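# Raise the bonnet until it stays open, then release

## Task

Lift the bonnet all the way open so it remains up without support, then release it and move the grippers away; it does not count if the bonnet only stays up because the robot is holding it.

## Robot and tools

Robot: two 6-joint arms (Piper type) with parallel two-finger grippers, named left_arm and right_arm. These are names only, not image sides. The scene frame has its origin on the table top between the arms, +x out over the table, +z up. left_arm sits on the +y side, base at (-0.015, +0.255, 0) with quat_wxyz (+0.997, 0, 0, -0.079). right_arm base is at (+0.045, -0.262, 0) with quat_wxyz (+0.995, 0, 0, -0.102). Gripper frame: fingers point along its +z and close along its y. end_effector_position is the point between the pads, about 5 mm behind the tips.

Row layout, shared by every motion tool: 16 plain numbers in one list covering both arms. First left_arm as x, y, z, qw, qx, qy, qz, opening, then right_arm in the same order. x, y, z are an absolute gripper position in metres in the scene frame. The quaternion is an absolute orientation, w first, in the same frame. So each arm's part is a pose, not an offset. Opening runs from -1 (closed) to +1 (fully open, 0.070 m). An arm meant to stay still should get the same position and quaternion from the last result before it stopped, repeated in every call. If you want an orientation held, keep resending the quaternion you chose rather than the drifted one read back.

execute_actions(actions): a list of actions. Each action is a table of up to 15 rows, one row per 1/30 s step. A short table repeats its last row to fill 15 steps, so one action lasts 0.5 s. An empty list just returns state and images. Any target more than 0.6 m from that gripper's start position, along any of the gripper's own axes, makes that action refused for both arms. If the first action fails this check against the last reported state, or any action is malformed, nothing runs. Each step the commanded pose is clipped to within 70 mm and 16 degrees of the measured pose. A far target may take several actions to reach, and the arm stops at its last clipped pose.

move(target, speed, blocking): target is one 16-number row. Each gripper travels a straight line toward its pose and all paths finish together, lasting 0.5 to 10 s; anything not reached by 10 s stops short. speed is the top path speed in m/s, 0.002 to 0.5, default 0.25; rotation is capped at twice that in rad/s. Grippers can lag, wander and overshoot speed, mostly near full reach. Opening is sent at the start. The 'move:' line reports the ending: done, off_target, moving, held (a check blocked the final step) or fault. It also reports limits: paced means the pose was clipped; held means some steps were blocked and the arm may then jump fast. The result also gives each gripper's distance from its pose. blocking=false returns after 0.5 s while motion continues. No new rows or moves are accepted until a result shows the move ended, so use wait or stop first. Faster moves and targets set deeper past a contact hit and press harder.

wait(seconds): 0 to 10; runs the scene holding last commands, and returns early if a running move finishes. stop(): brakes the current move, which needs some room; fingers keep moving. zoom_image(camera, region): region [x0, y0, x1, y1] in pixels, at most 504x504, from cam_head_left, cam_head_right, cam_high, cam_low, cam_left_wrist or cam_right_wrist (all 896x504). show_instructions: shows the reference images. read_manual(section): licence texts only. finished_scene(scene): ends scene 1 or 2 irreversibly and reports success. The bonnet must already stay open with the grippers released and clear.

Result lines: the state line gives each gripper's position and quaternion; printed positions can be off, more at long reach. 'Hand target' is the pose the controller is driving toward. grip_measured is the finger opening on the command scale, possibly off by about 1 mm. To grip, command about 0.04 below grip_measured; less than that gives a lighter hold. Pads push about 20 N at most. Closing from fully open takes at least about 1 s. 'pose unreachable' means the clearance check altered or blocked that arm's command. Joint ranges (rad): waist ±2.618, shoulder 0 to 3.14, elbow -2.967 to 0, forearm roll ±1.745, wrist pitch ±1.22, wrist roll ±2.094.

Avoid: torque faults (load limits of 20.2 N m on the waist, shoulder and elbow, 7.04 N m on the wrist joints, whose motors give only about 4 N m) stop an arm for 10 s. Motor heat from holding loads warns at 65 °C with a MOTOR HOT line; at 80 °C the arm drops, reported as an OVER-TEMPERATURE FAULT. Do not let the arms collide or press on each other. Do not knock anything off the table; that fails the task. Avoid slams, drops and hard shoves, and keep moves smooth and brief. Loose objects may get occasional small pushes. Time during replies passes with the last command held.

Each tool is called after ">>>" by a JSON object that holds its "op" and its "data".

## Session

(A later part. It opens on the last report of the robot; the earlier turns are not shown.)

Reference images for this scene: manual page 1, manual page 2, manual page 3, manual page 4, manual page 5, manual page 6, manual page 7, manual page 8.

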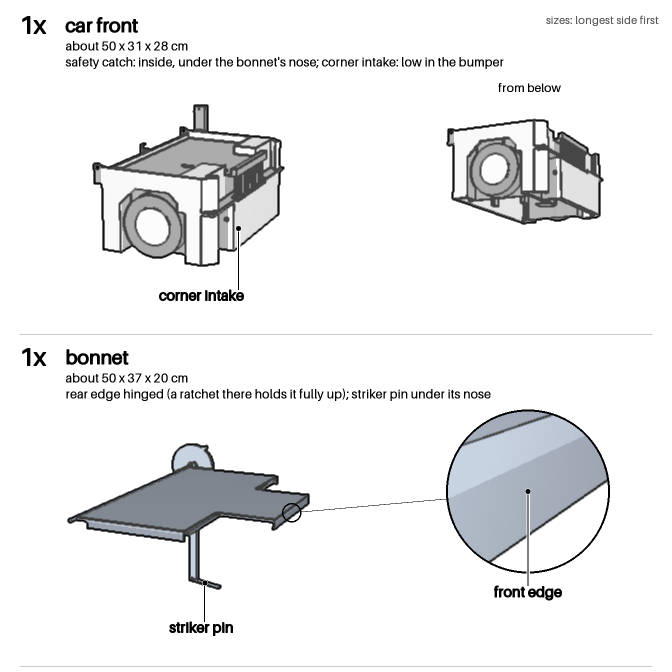

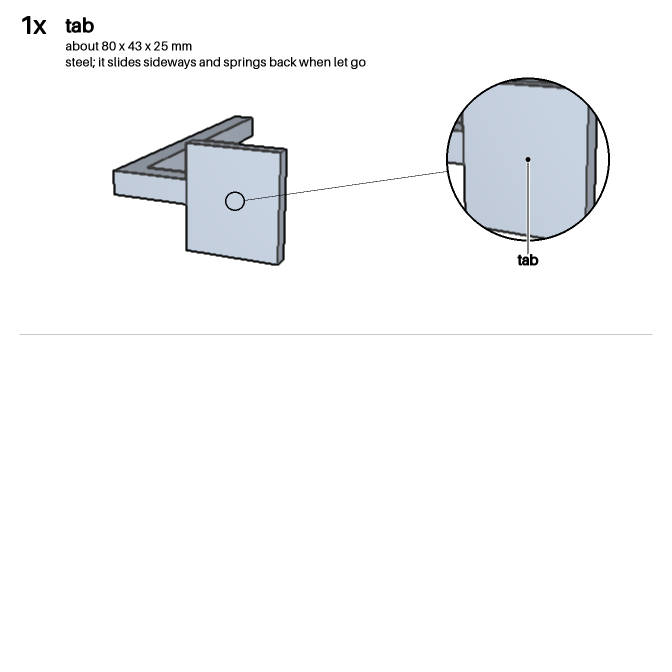

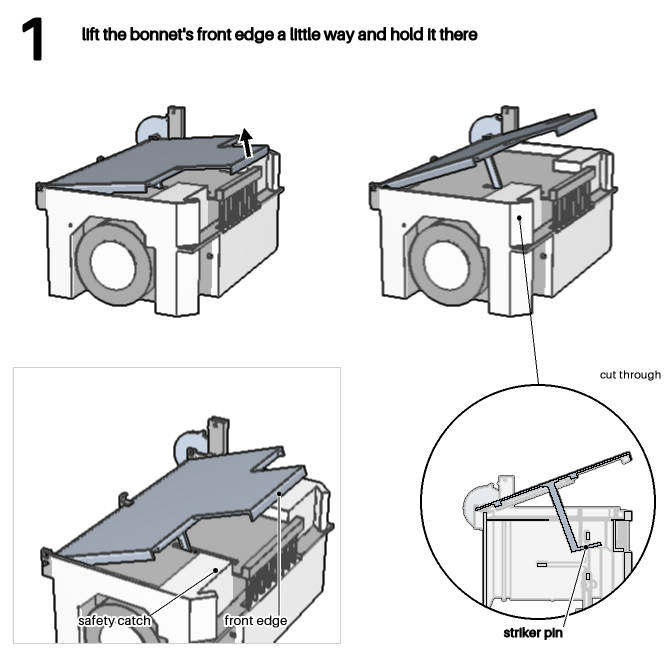

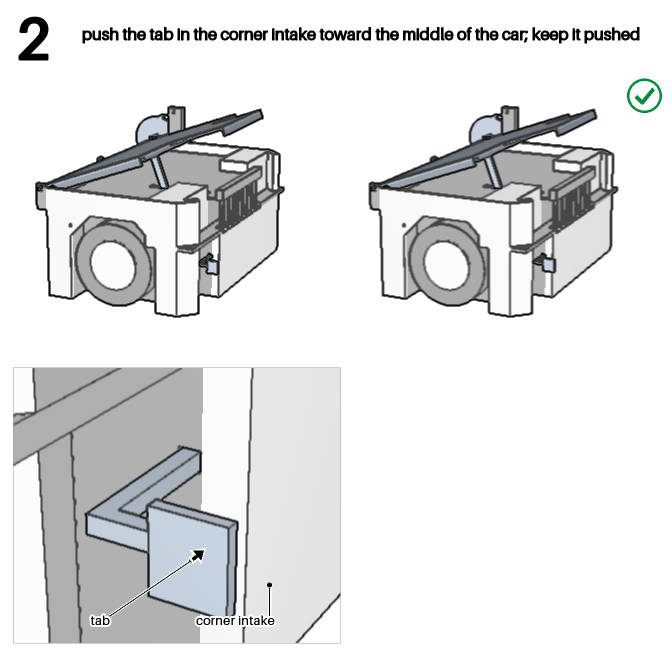

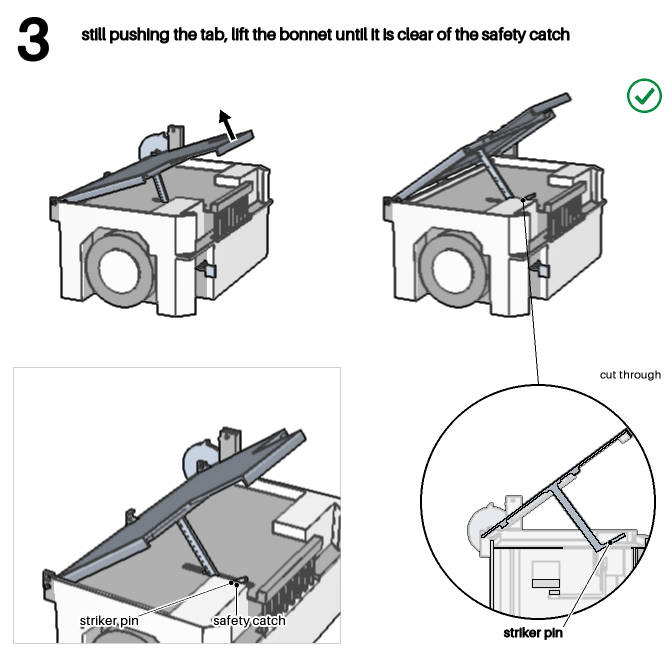

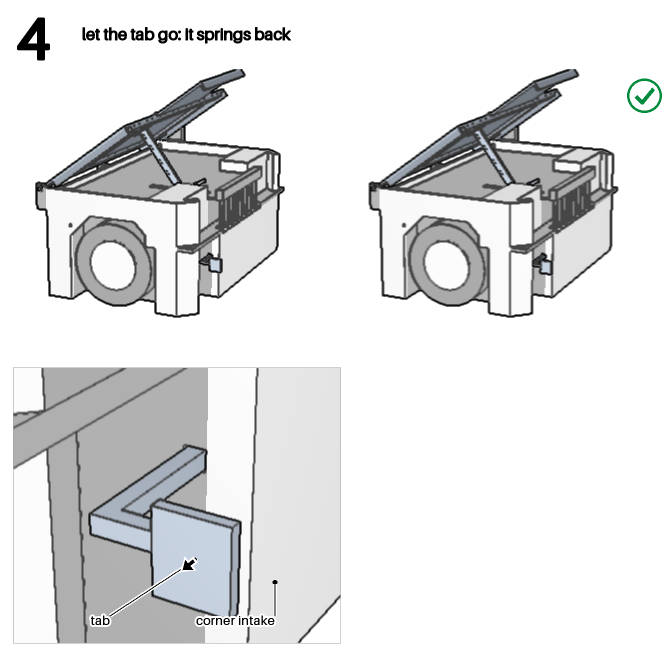

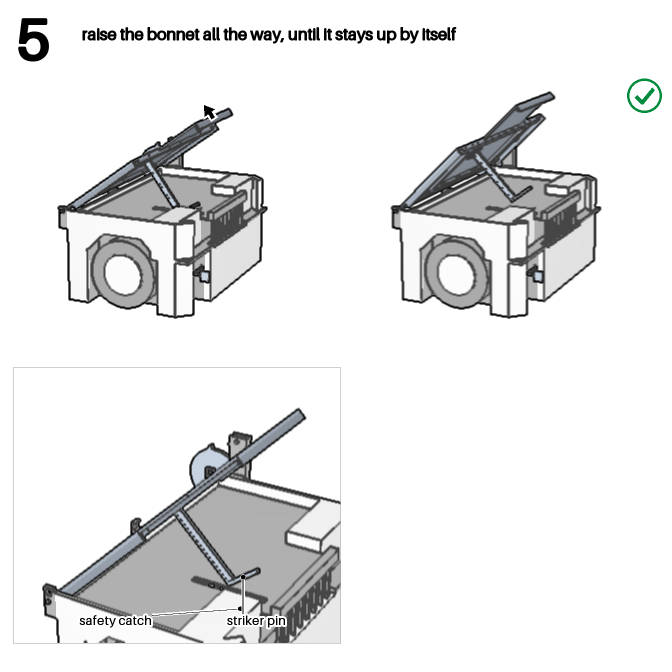

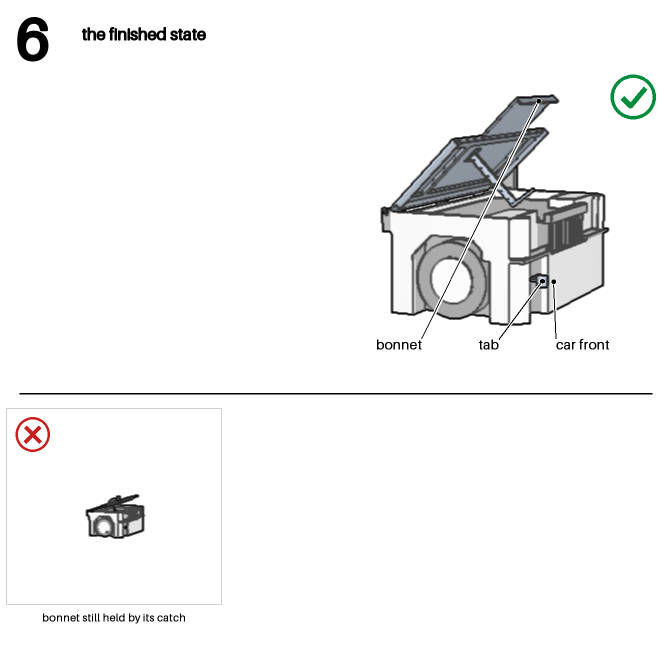

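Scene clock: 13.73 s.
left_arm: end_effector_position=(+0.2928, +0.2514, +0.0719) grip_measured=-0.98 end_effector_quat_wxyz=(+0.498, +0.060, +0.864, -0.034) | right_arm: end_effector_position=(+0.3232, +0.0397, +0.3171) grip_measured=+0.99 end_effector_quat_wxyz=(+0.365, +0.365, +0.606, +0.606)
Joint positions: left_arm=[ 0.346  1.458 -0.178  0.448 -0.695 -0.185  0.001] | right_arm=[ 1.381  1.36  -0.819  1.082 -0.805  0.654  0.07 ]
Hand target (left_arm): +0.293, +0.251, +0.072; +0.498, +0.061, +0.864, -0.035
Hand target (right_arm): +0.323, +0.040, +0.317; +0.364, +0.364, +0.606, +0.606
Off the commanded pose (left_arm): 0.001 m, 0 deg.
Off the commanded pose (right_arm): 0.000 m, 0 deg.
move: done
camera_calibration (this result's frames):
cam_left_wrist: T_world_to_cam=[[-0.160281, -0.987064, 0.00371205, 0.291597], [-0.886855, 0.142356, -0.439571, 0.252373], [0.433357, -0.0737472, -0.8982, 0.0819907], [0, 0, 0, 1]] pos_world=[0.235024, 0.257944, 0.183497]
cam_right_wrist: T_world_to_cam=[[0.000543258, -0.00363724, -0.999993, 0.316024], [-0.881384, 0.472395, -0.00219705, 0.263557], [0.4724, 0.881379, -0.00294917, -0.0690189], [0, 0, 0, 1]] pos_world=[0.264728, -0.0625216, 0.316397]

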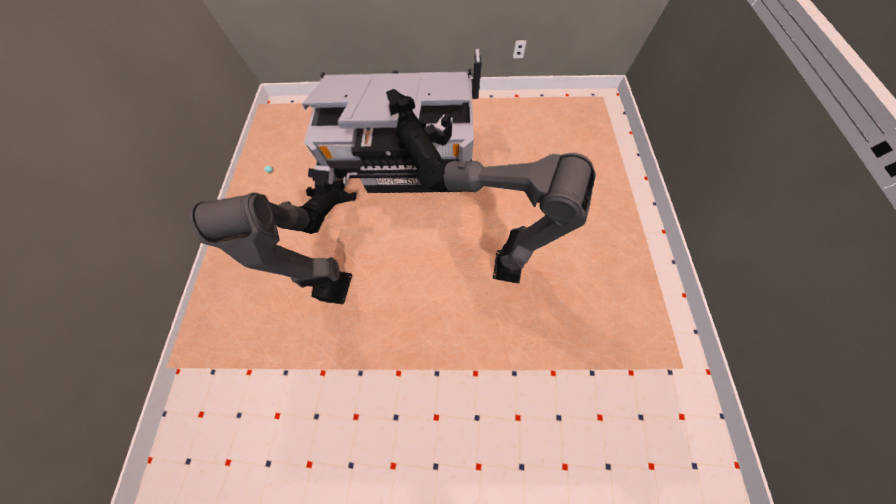

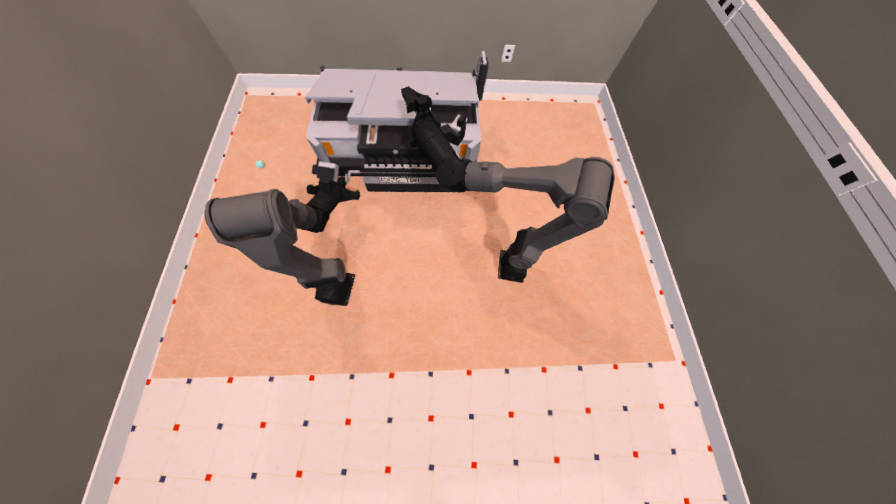

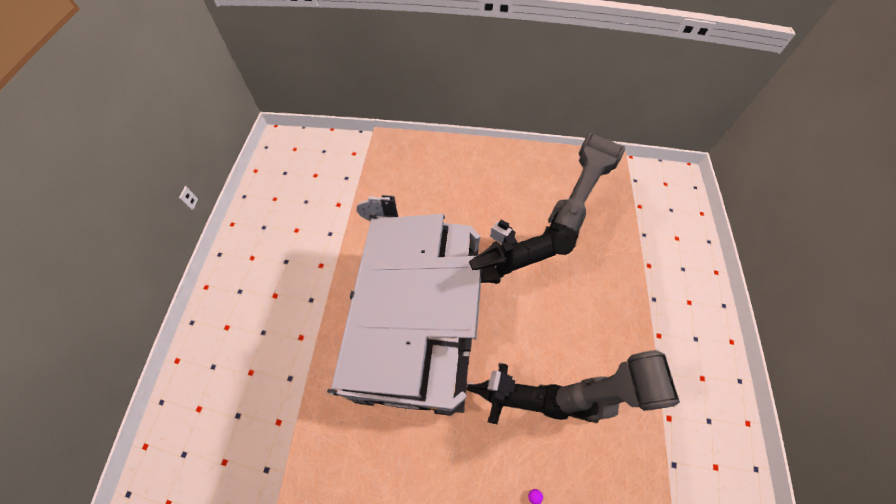

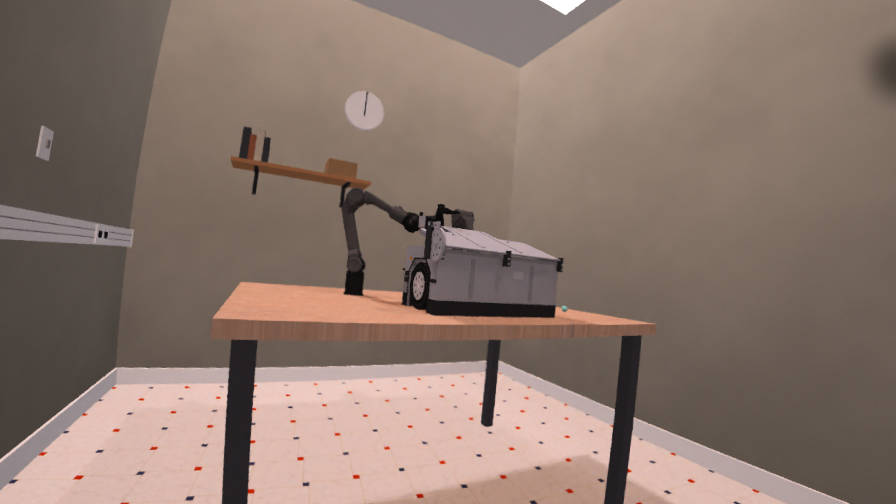

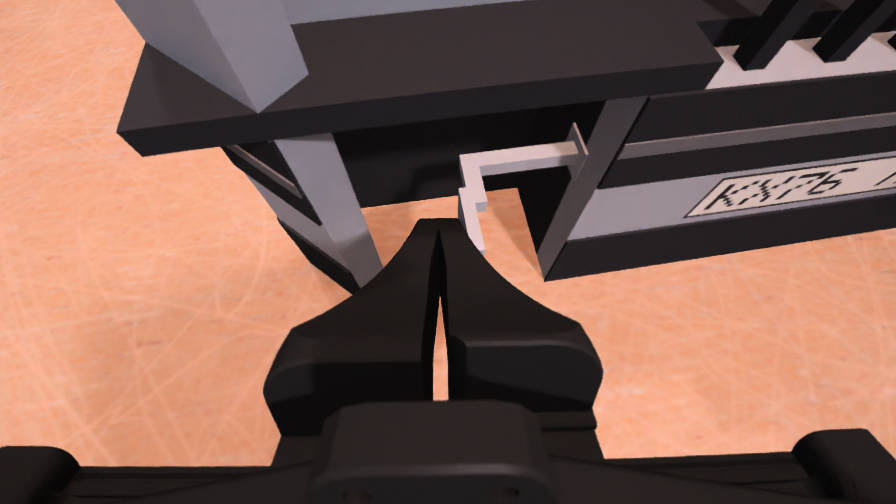

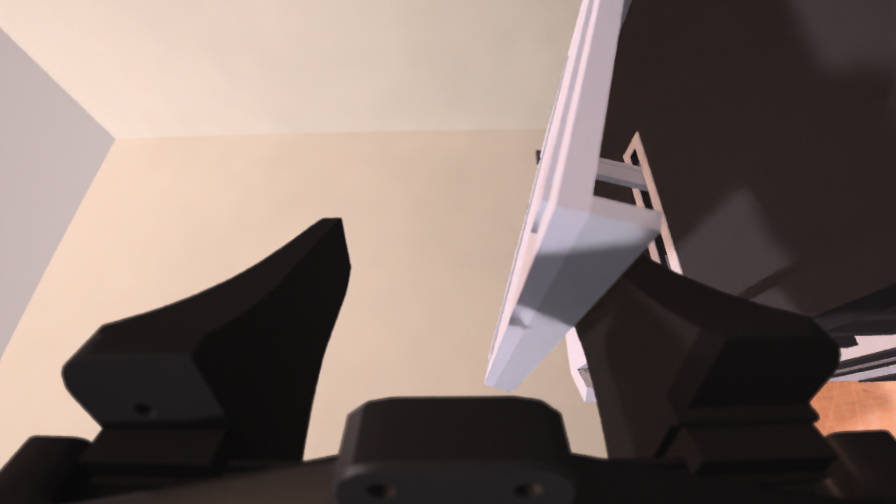

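>>> {"op": "move", "data": {"target": [0.293,0.2485,0.072,0.4988,0.0604,0.8639,-0.0349,-1,0.323,0.040,0.317,0.3642,0.3642,0.6061,0.6061,1], "speed": 0.015}}

>>> {"op": "move", "data": {"target": [0.293,0.2485,0.072,0.4988,0.0604,0.8639,-0.0349,-1,0.343,0.040,0.362,0.3642,0.3642,0.6061,0.6061,1], "speed": 0.04}}

Scene clock: 14.80 s.
left_arm: end_effector_position=(+0.2929, +0.2489, +0.0718) grip_measured=-0.98 end_effector_quat_wxyz=(+0.499, +0.059, +0.864, -0.034) | right_arm: end_effector_position=(+0.3231, +0.0398, +0.3171) grip_measured=+0.99 end_effector_quat_wxyz=(+0.364, +0.364, +0.606, +0.606)
Joint positions: left_arm=[ 0.325  1.458 -0.177  0.419 -0.693 -0.175  0.001] | right_arm=[ 1.381  1.36  -0.819  1.082 -0.805  0.654  0.07 ]
Hand target (left_arm): +0.293, +0.249, +0.072; +0.499, +0.060, +0.864, -0.035
Hand target (right_arm): +0.323, +0.040, +0.317; +0.364, +0.364, +0.606, +0.606
Off the commanded pose (left_arm): 0.000 m, 0 deg.
Off the commanded pose (right_arm): 0.000 m, 0 deg.
move: done
camera_calibration (this result's frames):
cam_left_wrist: T_world_to_cam=[[-0.159294, -0.987219, 0.00497459, 0.288812], [-0.887018, 0.14091, -0.439707, 0.253199], [0.433386, -0.0744553, -0.898127, 0.0818762], [0, 0, 0, 1]] pos_world=[0.235114, 0.255539, 0.183432]
cam_right_wrist: T_world_to_cam=[[0.000547184, -0.00377976, -0.999993, 0.316021], [-0.881621, 0.471952, -0.00226629, 0.263523], [0.471957, 0.881616, -0.00307407, -0.0688803], [0, 0, 0, 1]] pos_world=[0.264663, -0.0624501, 0.316405]

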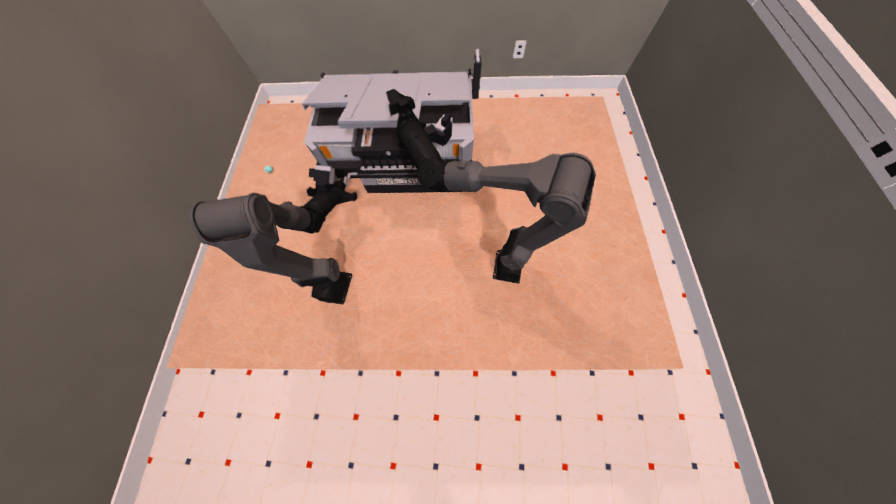

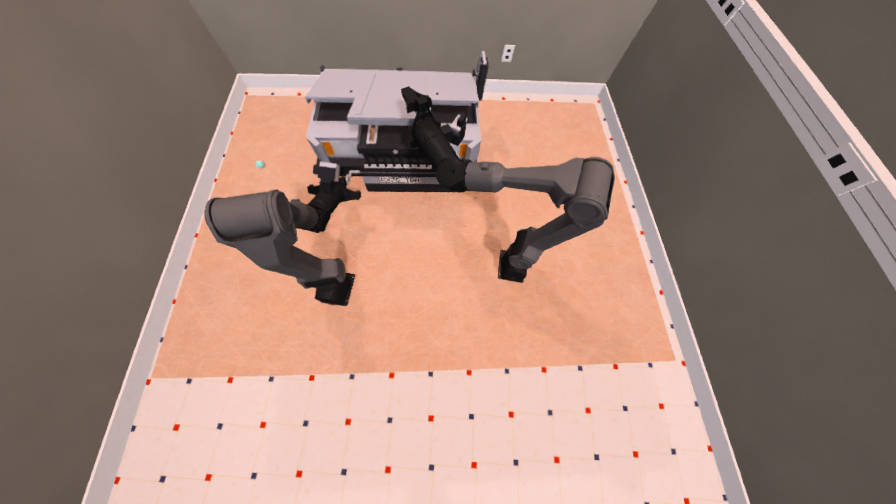

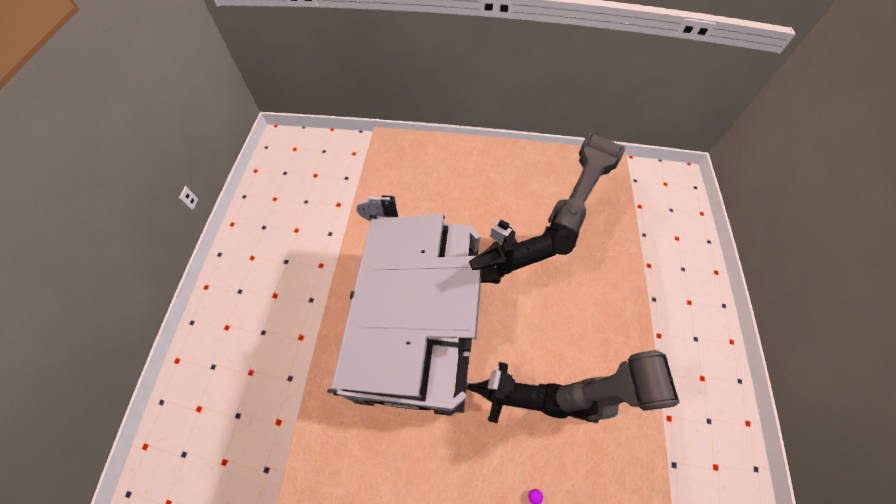

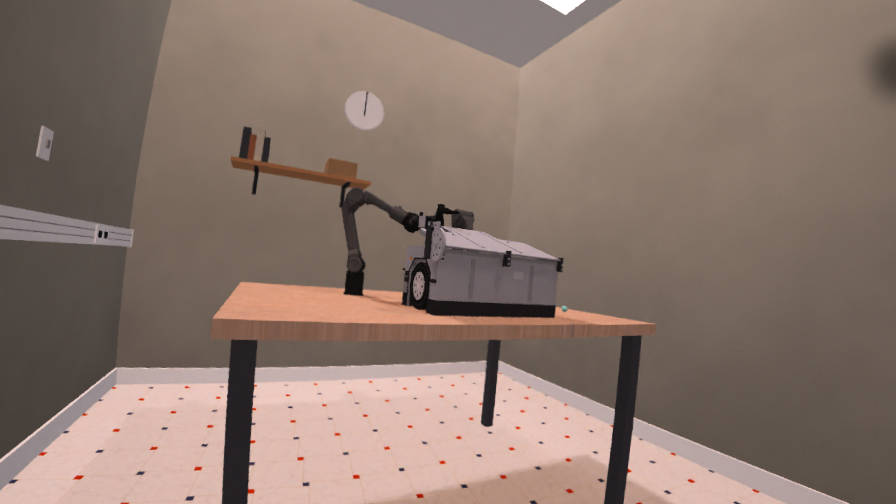

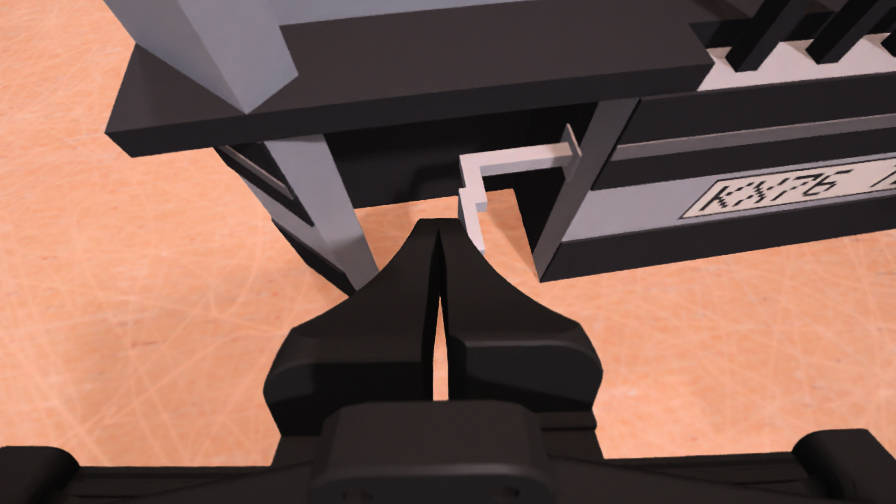

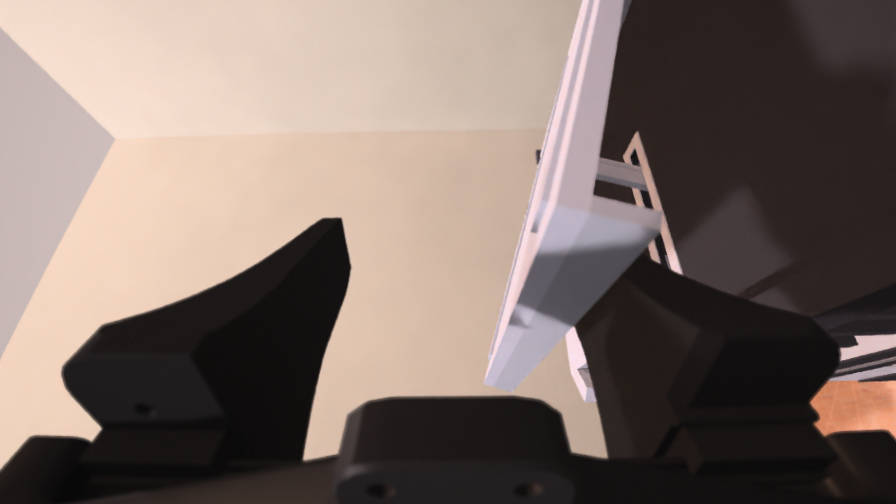

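Scene clock: 16.27 s.
left_arm: end_effector_position=(+0.2929, +0.2488, +0.0719) grip_measured=-0.98 end_effector_quat_wxyz=(+0.499, +0.060, +0.864, -0.035) | right_arm: end_effector_position=(+0.3429, +0.0410, +0.3625) grip_measured=+0.99 end_effector_quat_wxyz=(+0.364, +0.364, +0.606, +0.607)
Joint positions: left_arm=[ 0.325  1.457 -0.177  0.42  -0.693 -0.175  0.001] | right_arm=[ 1.3    1.347 -0.995  1.208 -0.655  0.447  0.069]
Hand target (left_arm): +0.293, +0.249, +0.072; +0.499, +0.060, +0.864, -0.035
Hand target (right_arm): +0.343, +0.041, +0.362; +0.364, +0.364, +0.606, +0.606
Off the commanded pose (left_arm): 0.000 m, 0 deg.
Off the commanded pose (right_arm): 0.001 m, 0 deg.
move: done
camera_calibration (this result's frames):
cam_left_wrist: T_world_to_cam=[[-0.160055, -0.987097, 0.00477806, 0.288867], [-0.886819, 0.141666, -0.439867, 0.252997], [0.433514, -0.0746401, -0.89805, 0.0819045], [0, 0, 0, 1]] pos_world=[0.235091, 0.255412, 0.183459]
cam_right_wrist: T_world_to_cam=[[0.000393529, -0.00268476, -0.999996, 0.361441], [-0.882668, 0.469994, -0.00160918, 0.280718], [0.469996, 0.882666, -0.00218479, -0.0788449], [0, 0, 0, 1]] pos_world=[0.284695, -0.0613715, 0.361719]

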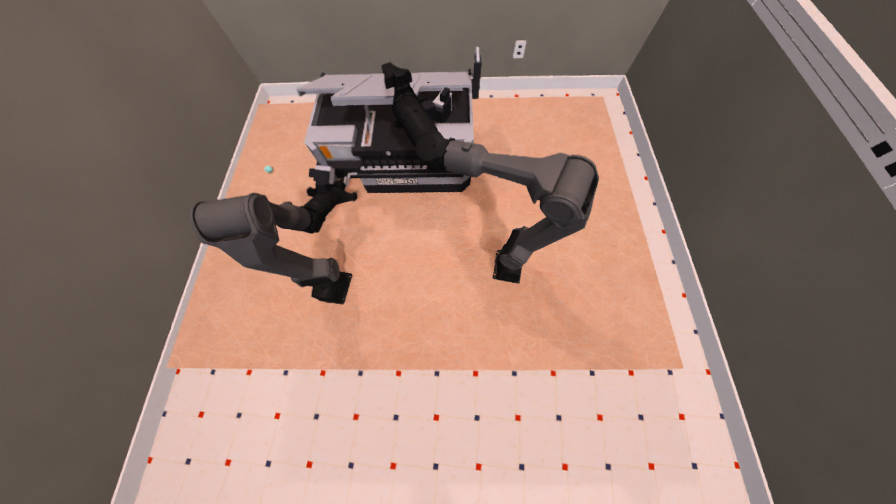

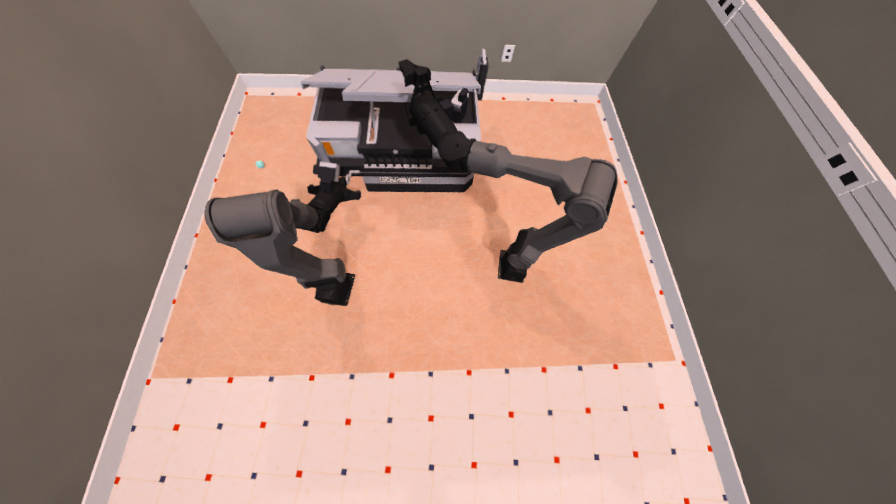

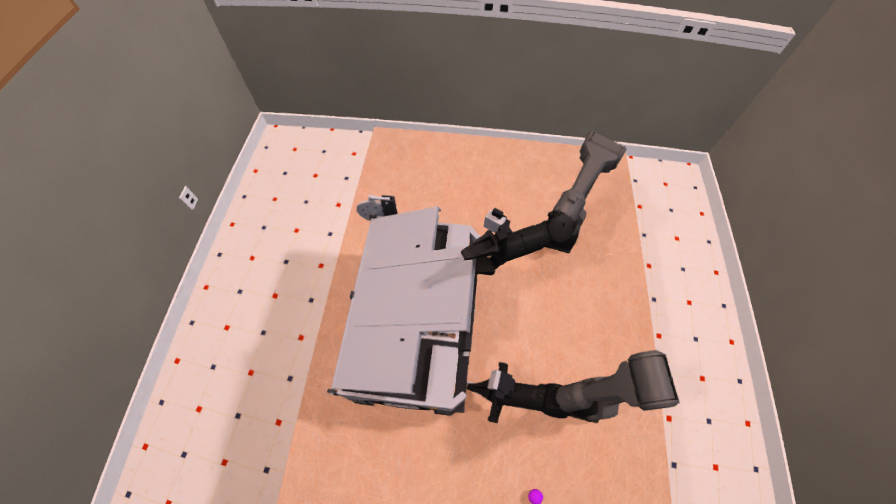

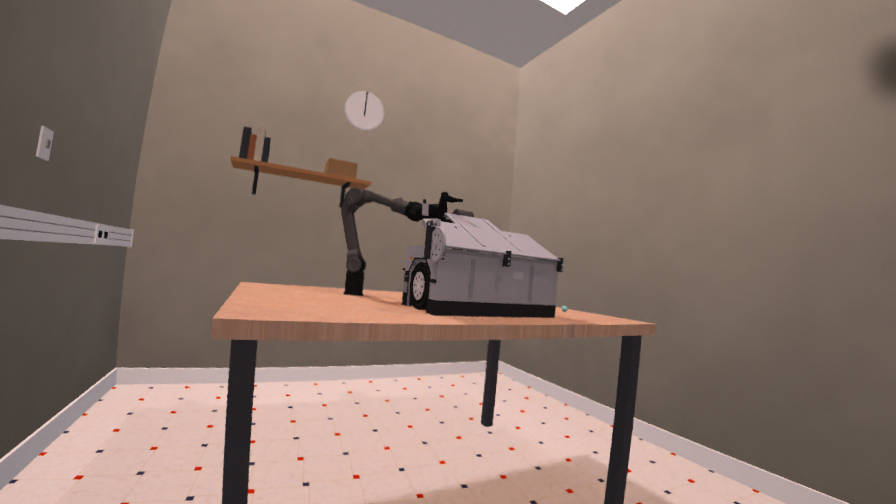

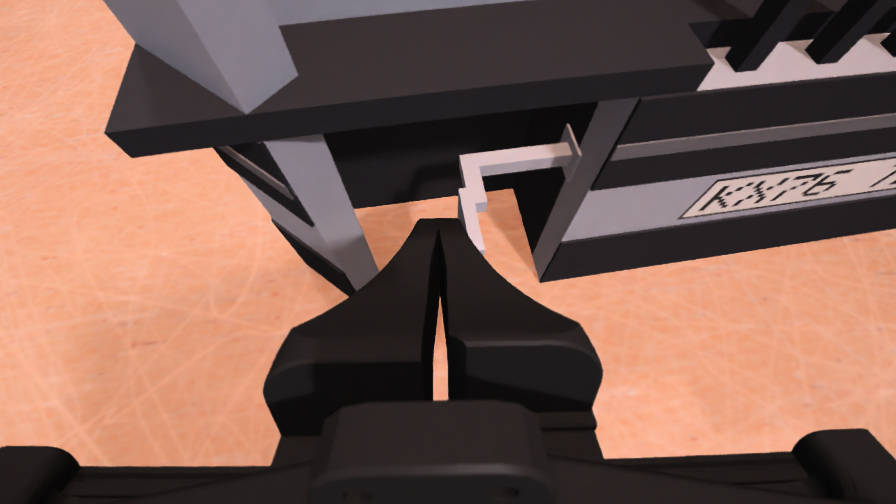

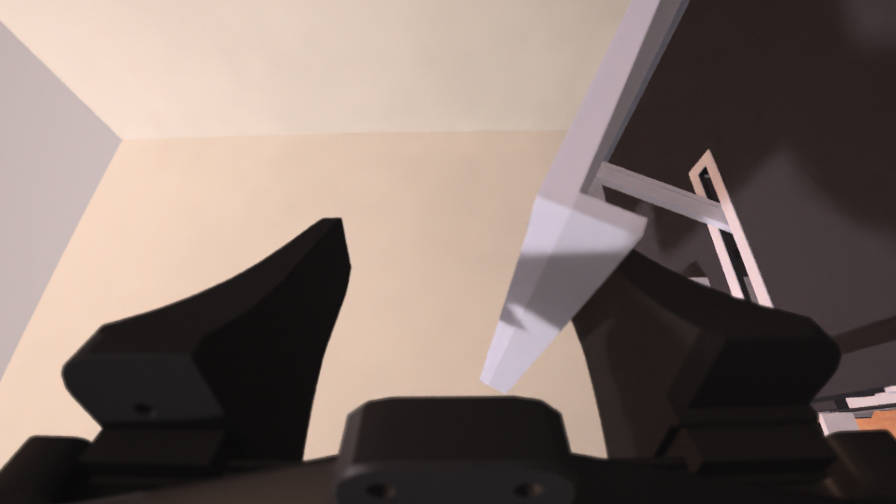

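>>> {"op": "move", "data": {"target": [0.293,0.2485,0.072,0.4988,0.0604,0.8639,-0.0349,-1,0.374,0.040,0.402,0.3642,0.3642,0.6061,0.6061,1], "speed": 0.04}}

Scene clock: 17.80 s.
left_arm: end_effector_position=(+0.2929, +0.2487, +0.0719) grip_measured=-0.98 end_effector_quat_wxyz=(+0.499, +0.060, +0.864, -0.035) | right_arm: end_effector_position=(+0.3743, +0.0406, +0.4026) grip_measured=+0.98 end_effector_quat_wxyz=(+0.364, +0.364, +0.606, +0.607)
Joint positions: left_arm=[ 0.325  1.458 -0.177  0.42  -0.693 -0.175  0.001] | right_arm=[ 1.183  1.389 -1.194  1.369 -0.502  0.23   0.069]
Hand target (left_arm): +0.293, +0.249, +0.072; +0.499, +0.060, +0.864, -0.035
Hand target (right_arm): +0.374, +0.041, +0.402; +0.364, +0.365, +0.606, +0.606
Off the commanded pose (left_arm): 0.000 m, 0 deg.
Off the commanded pose (right_arm): 0.001 m, 0 deg.
move: done
camera_calibration (this result's frames):
cam_left_wrist: T_world_to_cam=[[-0.160398, -0.98704, 0.00491825, 0.28884], [-0.886699, 0.1419, -0.440033, 0.252958], [0.433633, -0.0749415, -0.897968, 0.0819406], [0, 0, 0, 1]] pos_world=[0.235095, 0.255343, 0.183469]
cam_right_wrist: T_world_to_cam=[[0.000637914, -0.00263596, -0.999996, 0.401435], [-0.881921, 0.471394, -0.00180517, 0.308406], [0.471397, 0.881919, -0.002024, -0.0937283], [0, 0, 0, 1]] pos_world=[0.315917, -0.0616615, 0.4018]

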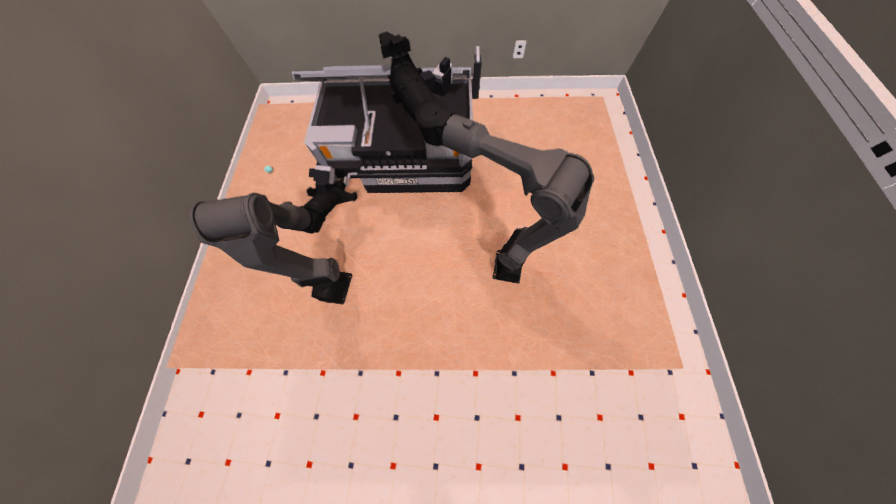

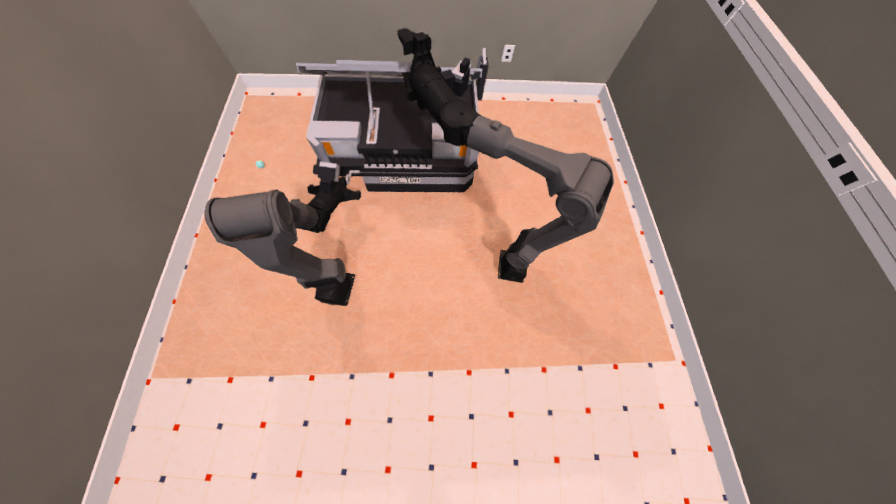

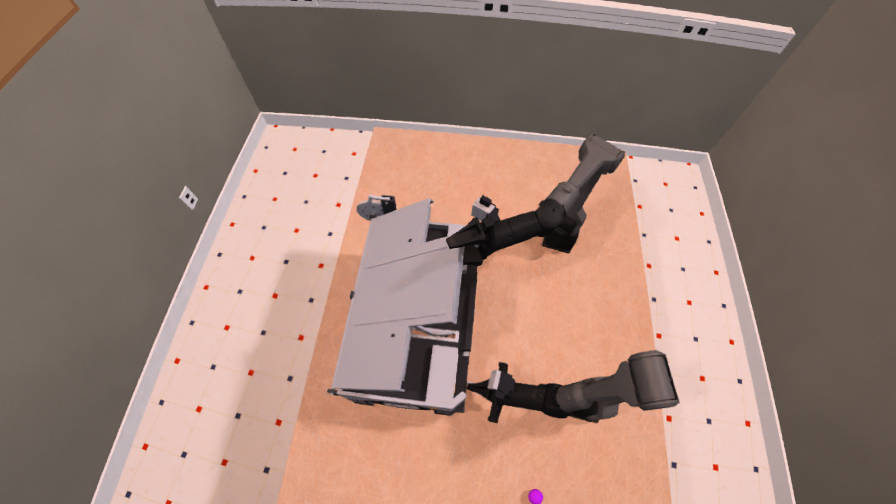

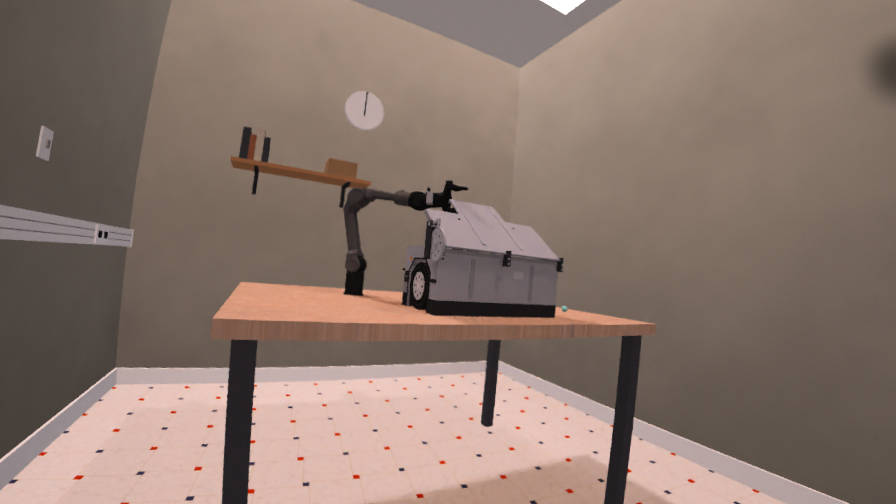

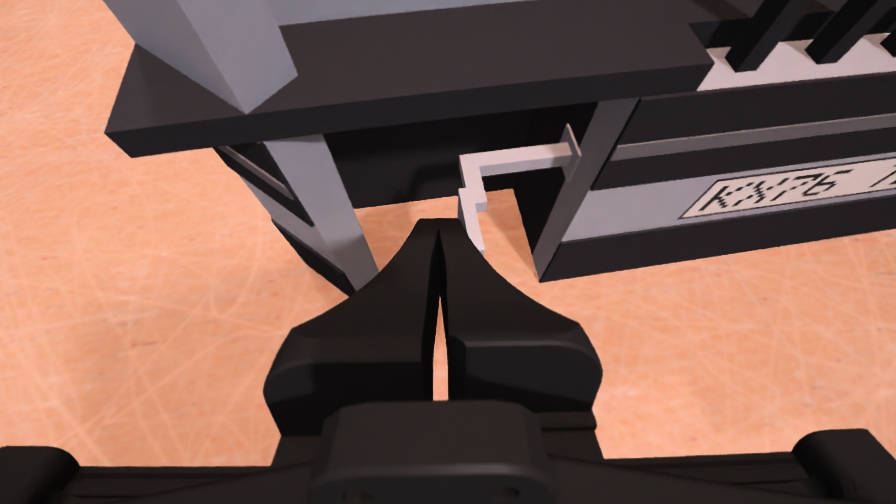

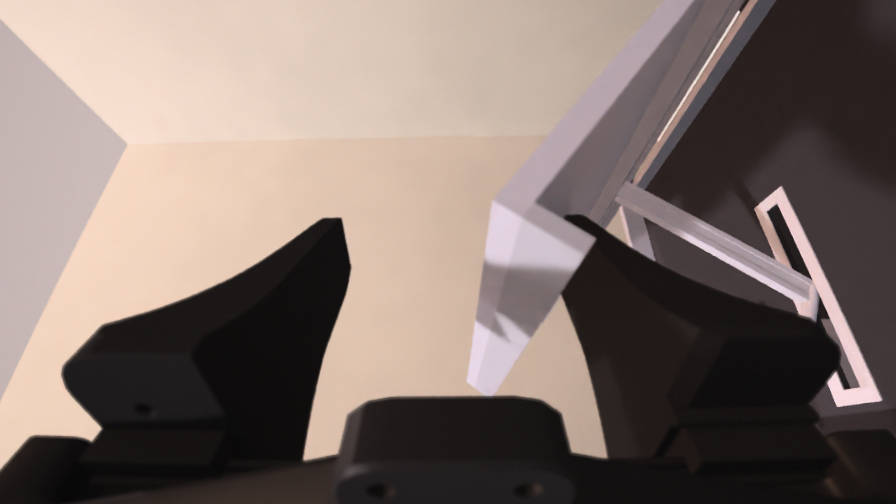

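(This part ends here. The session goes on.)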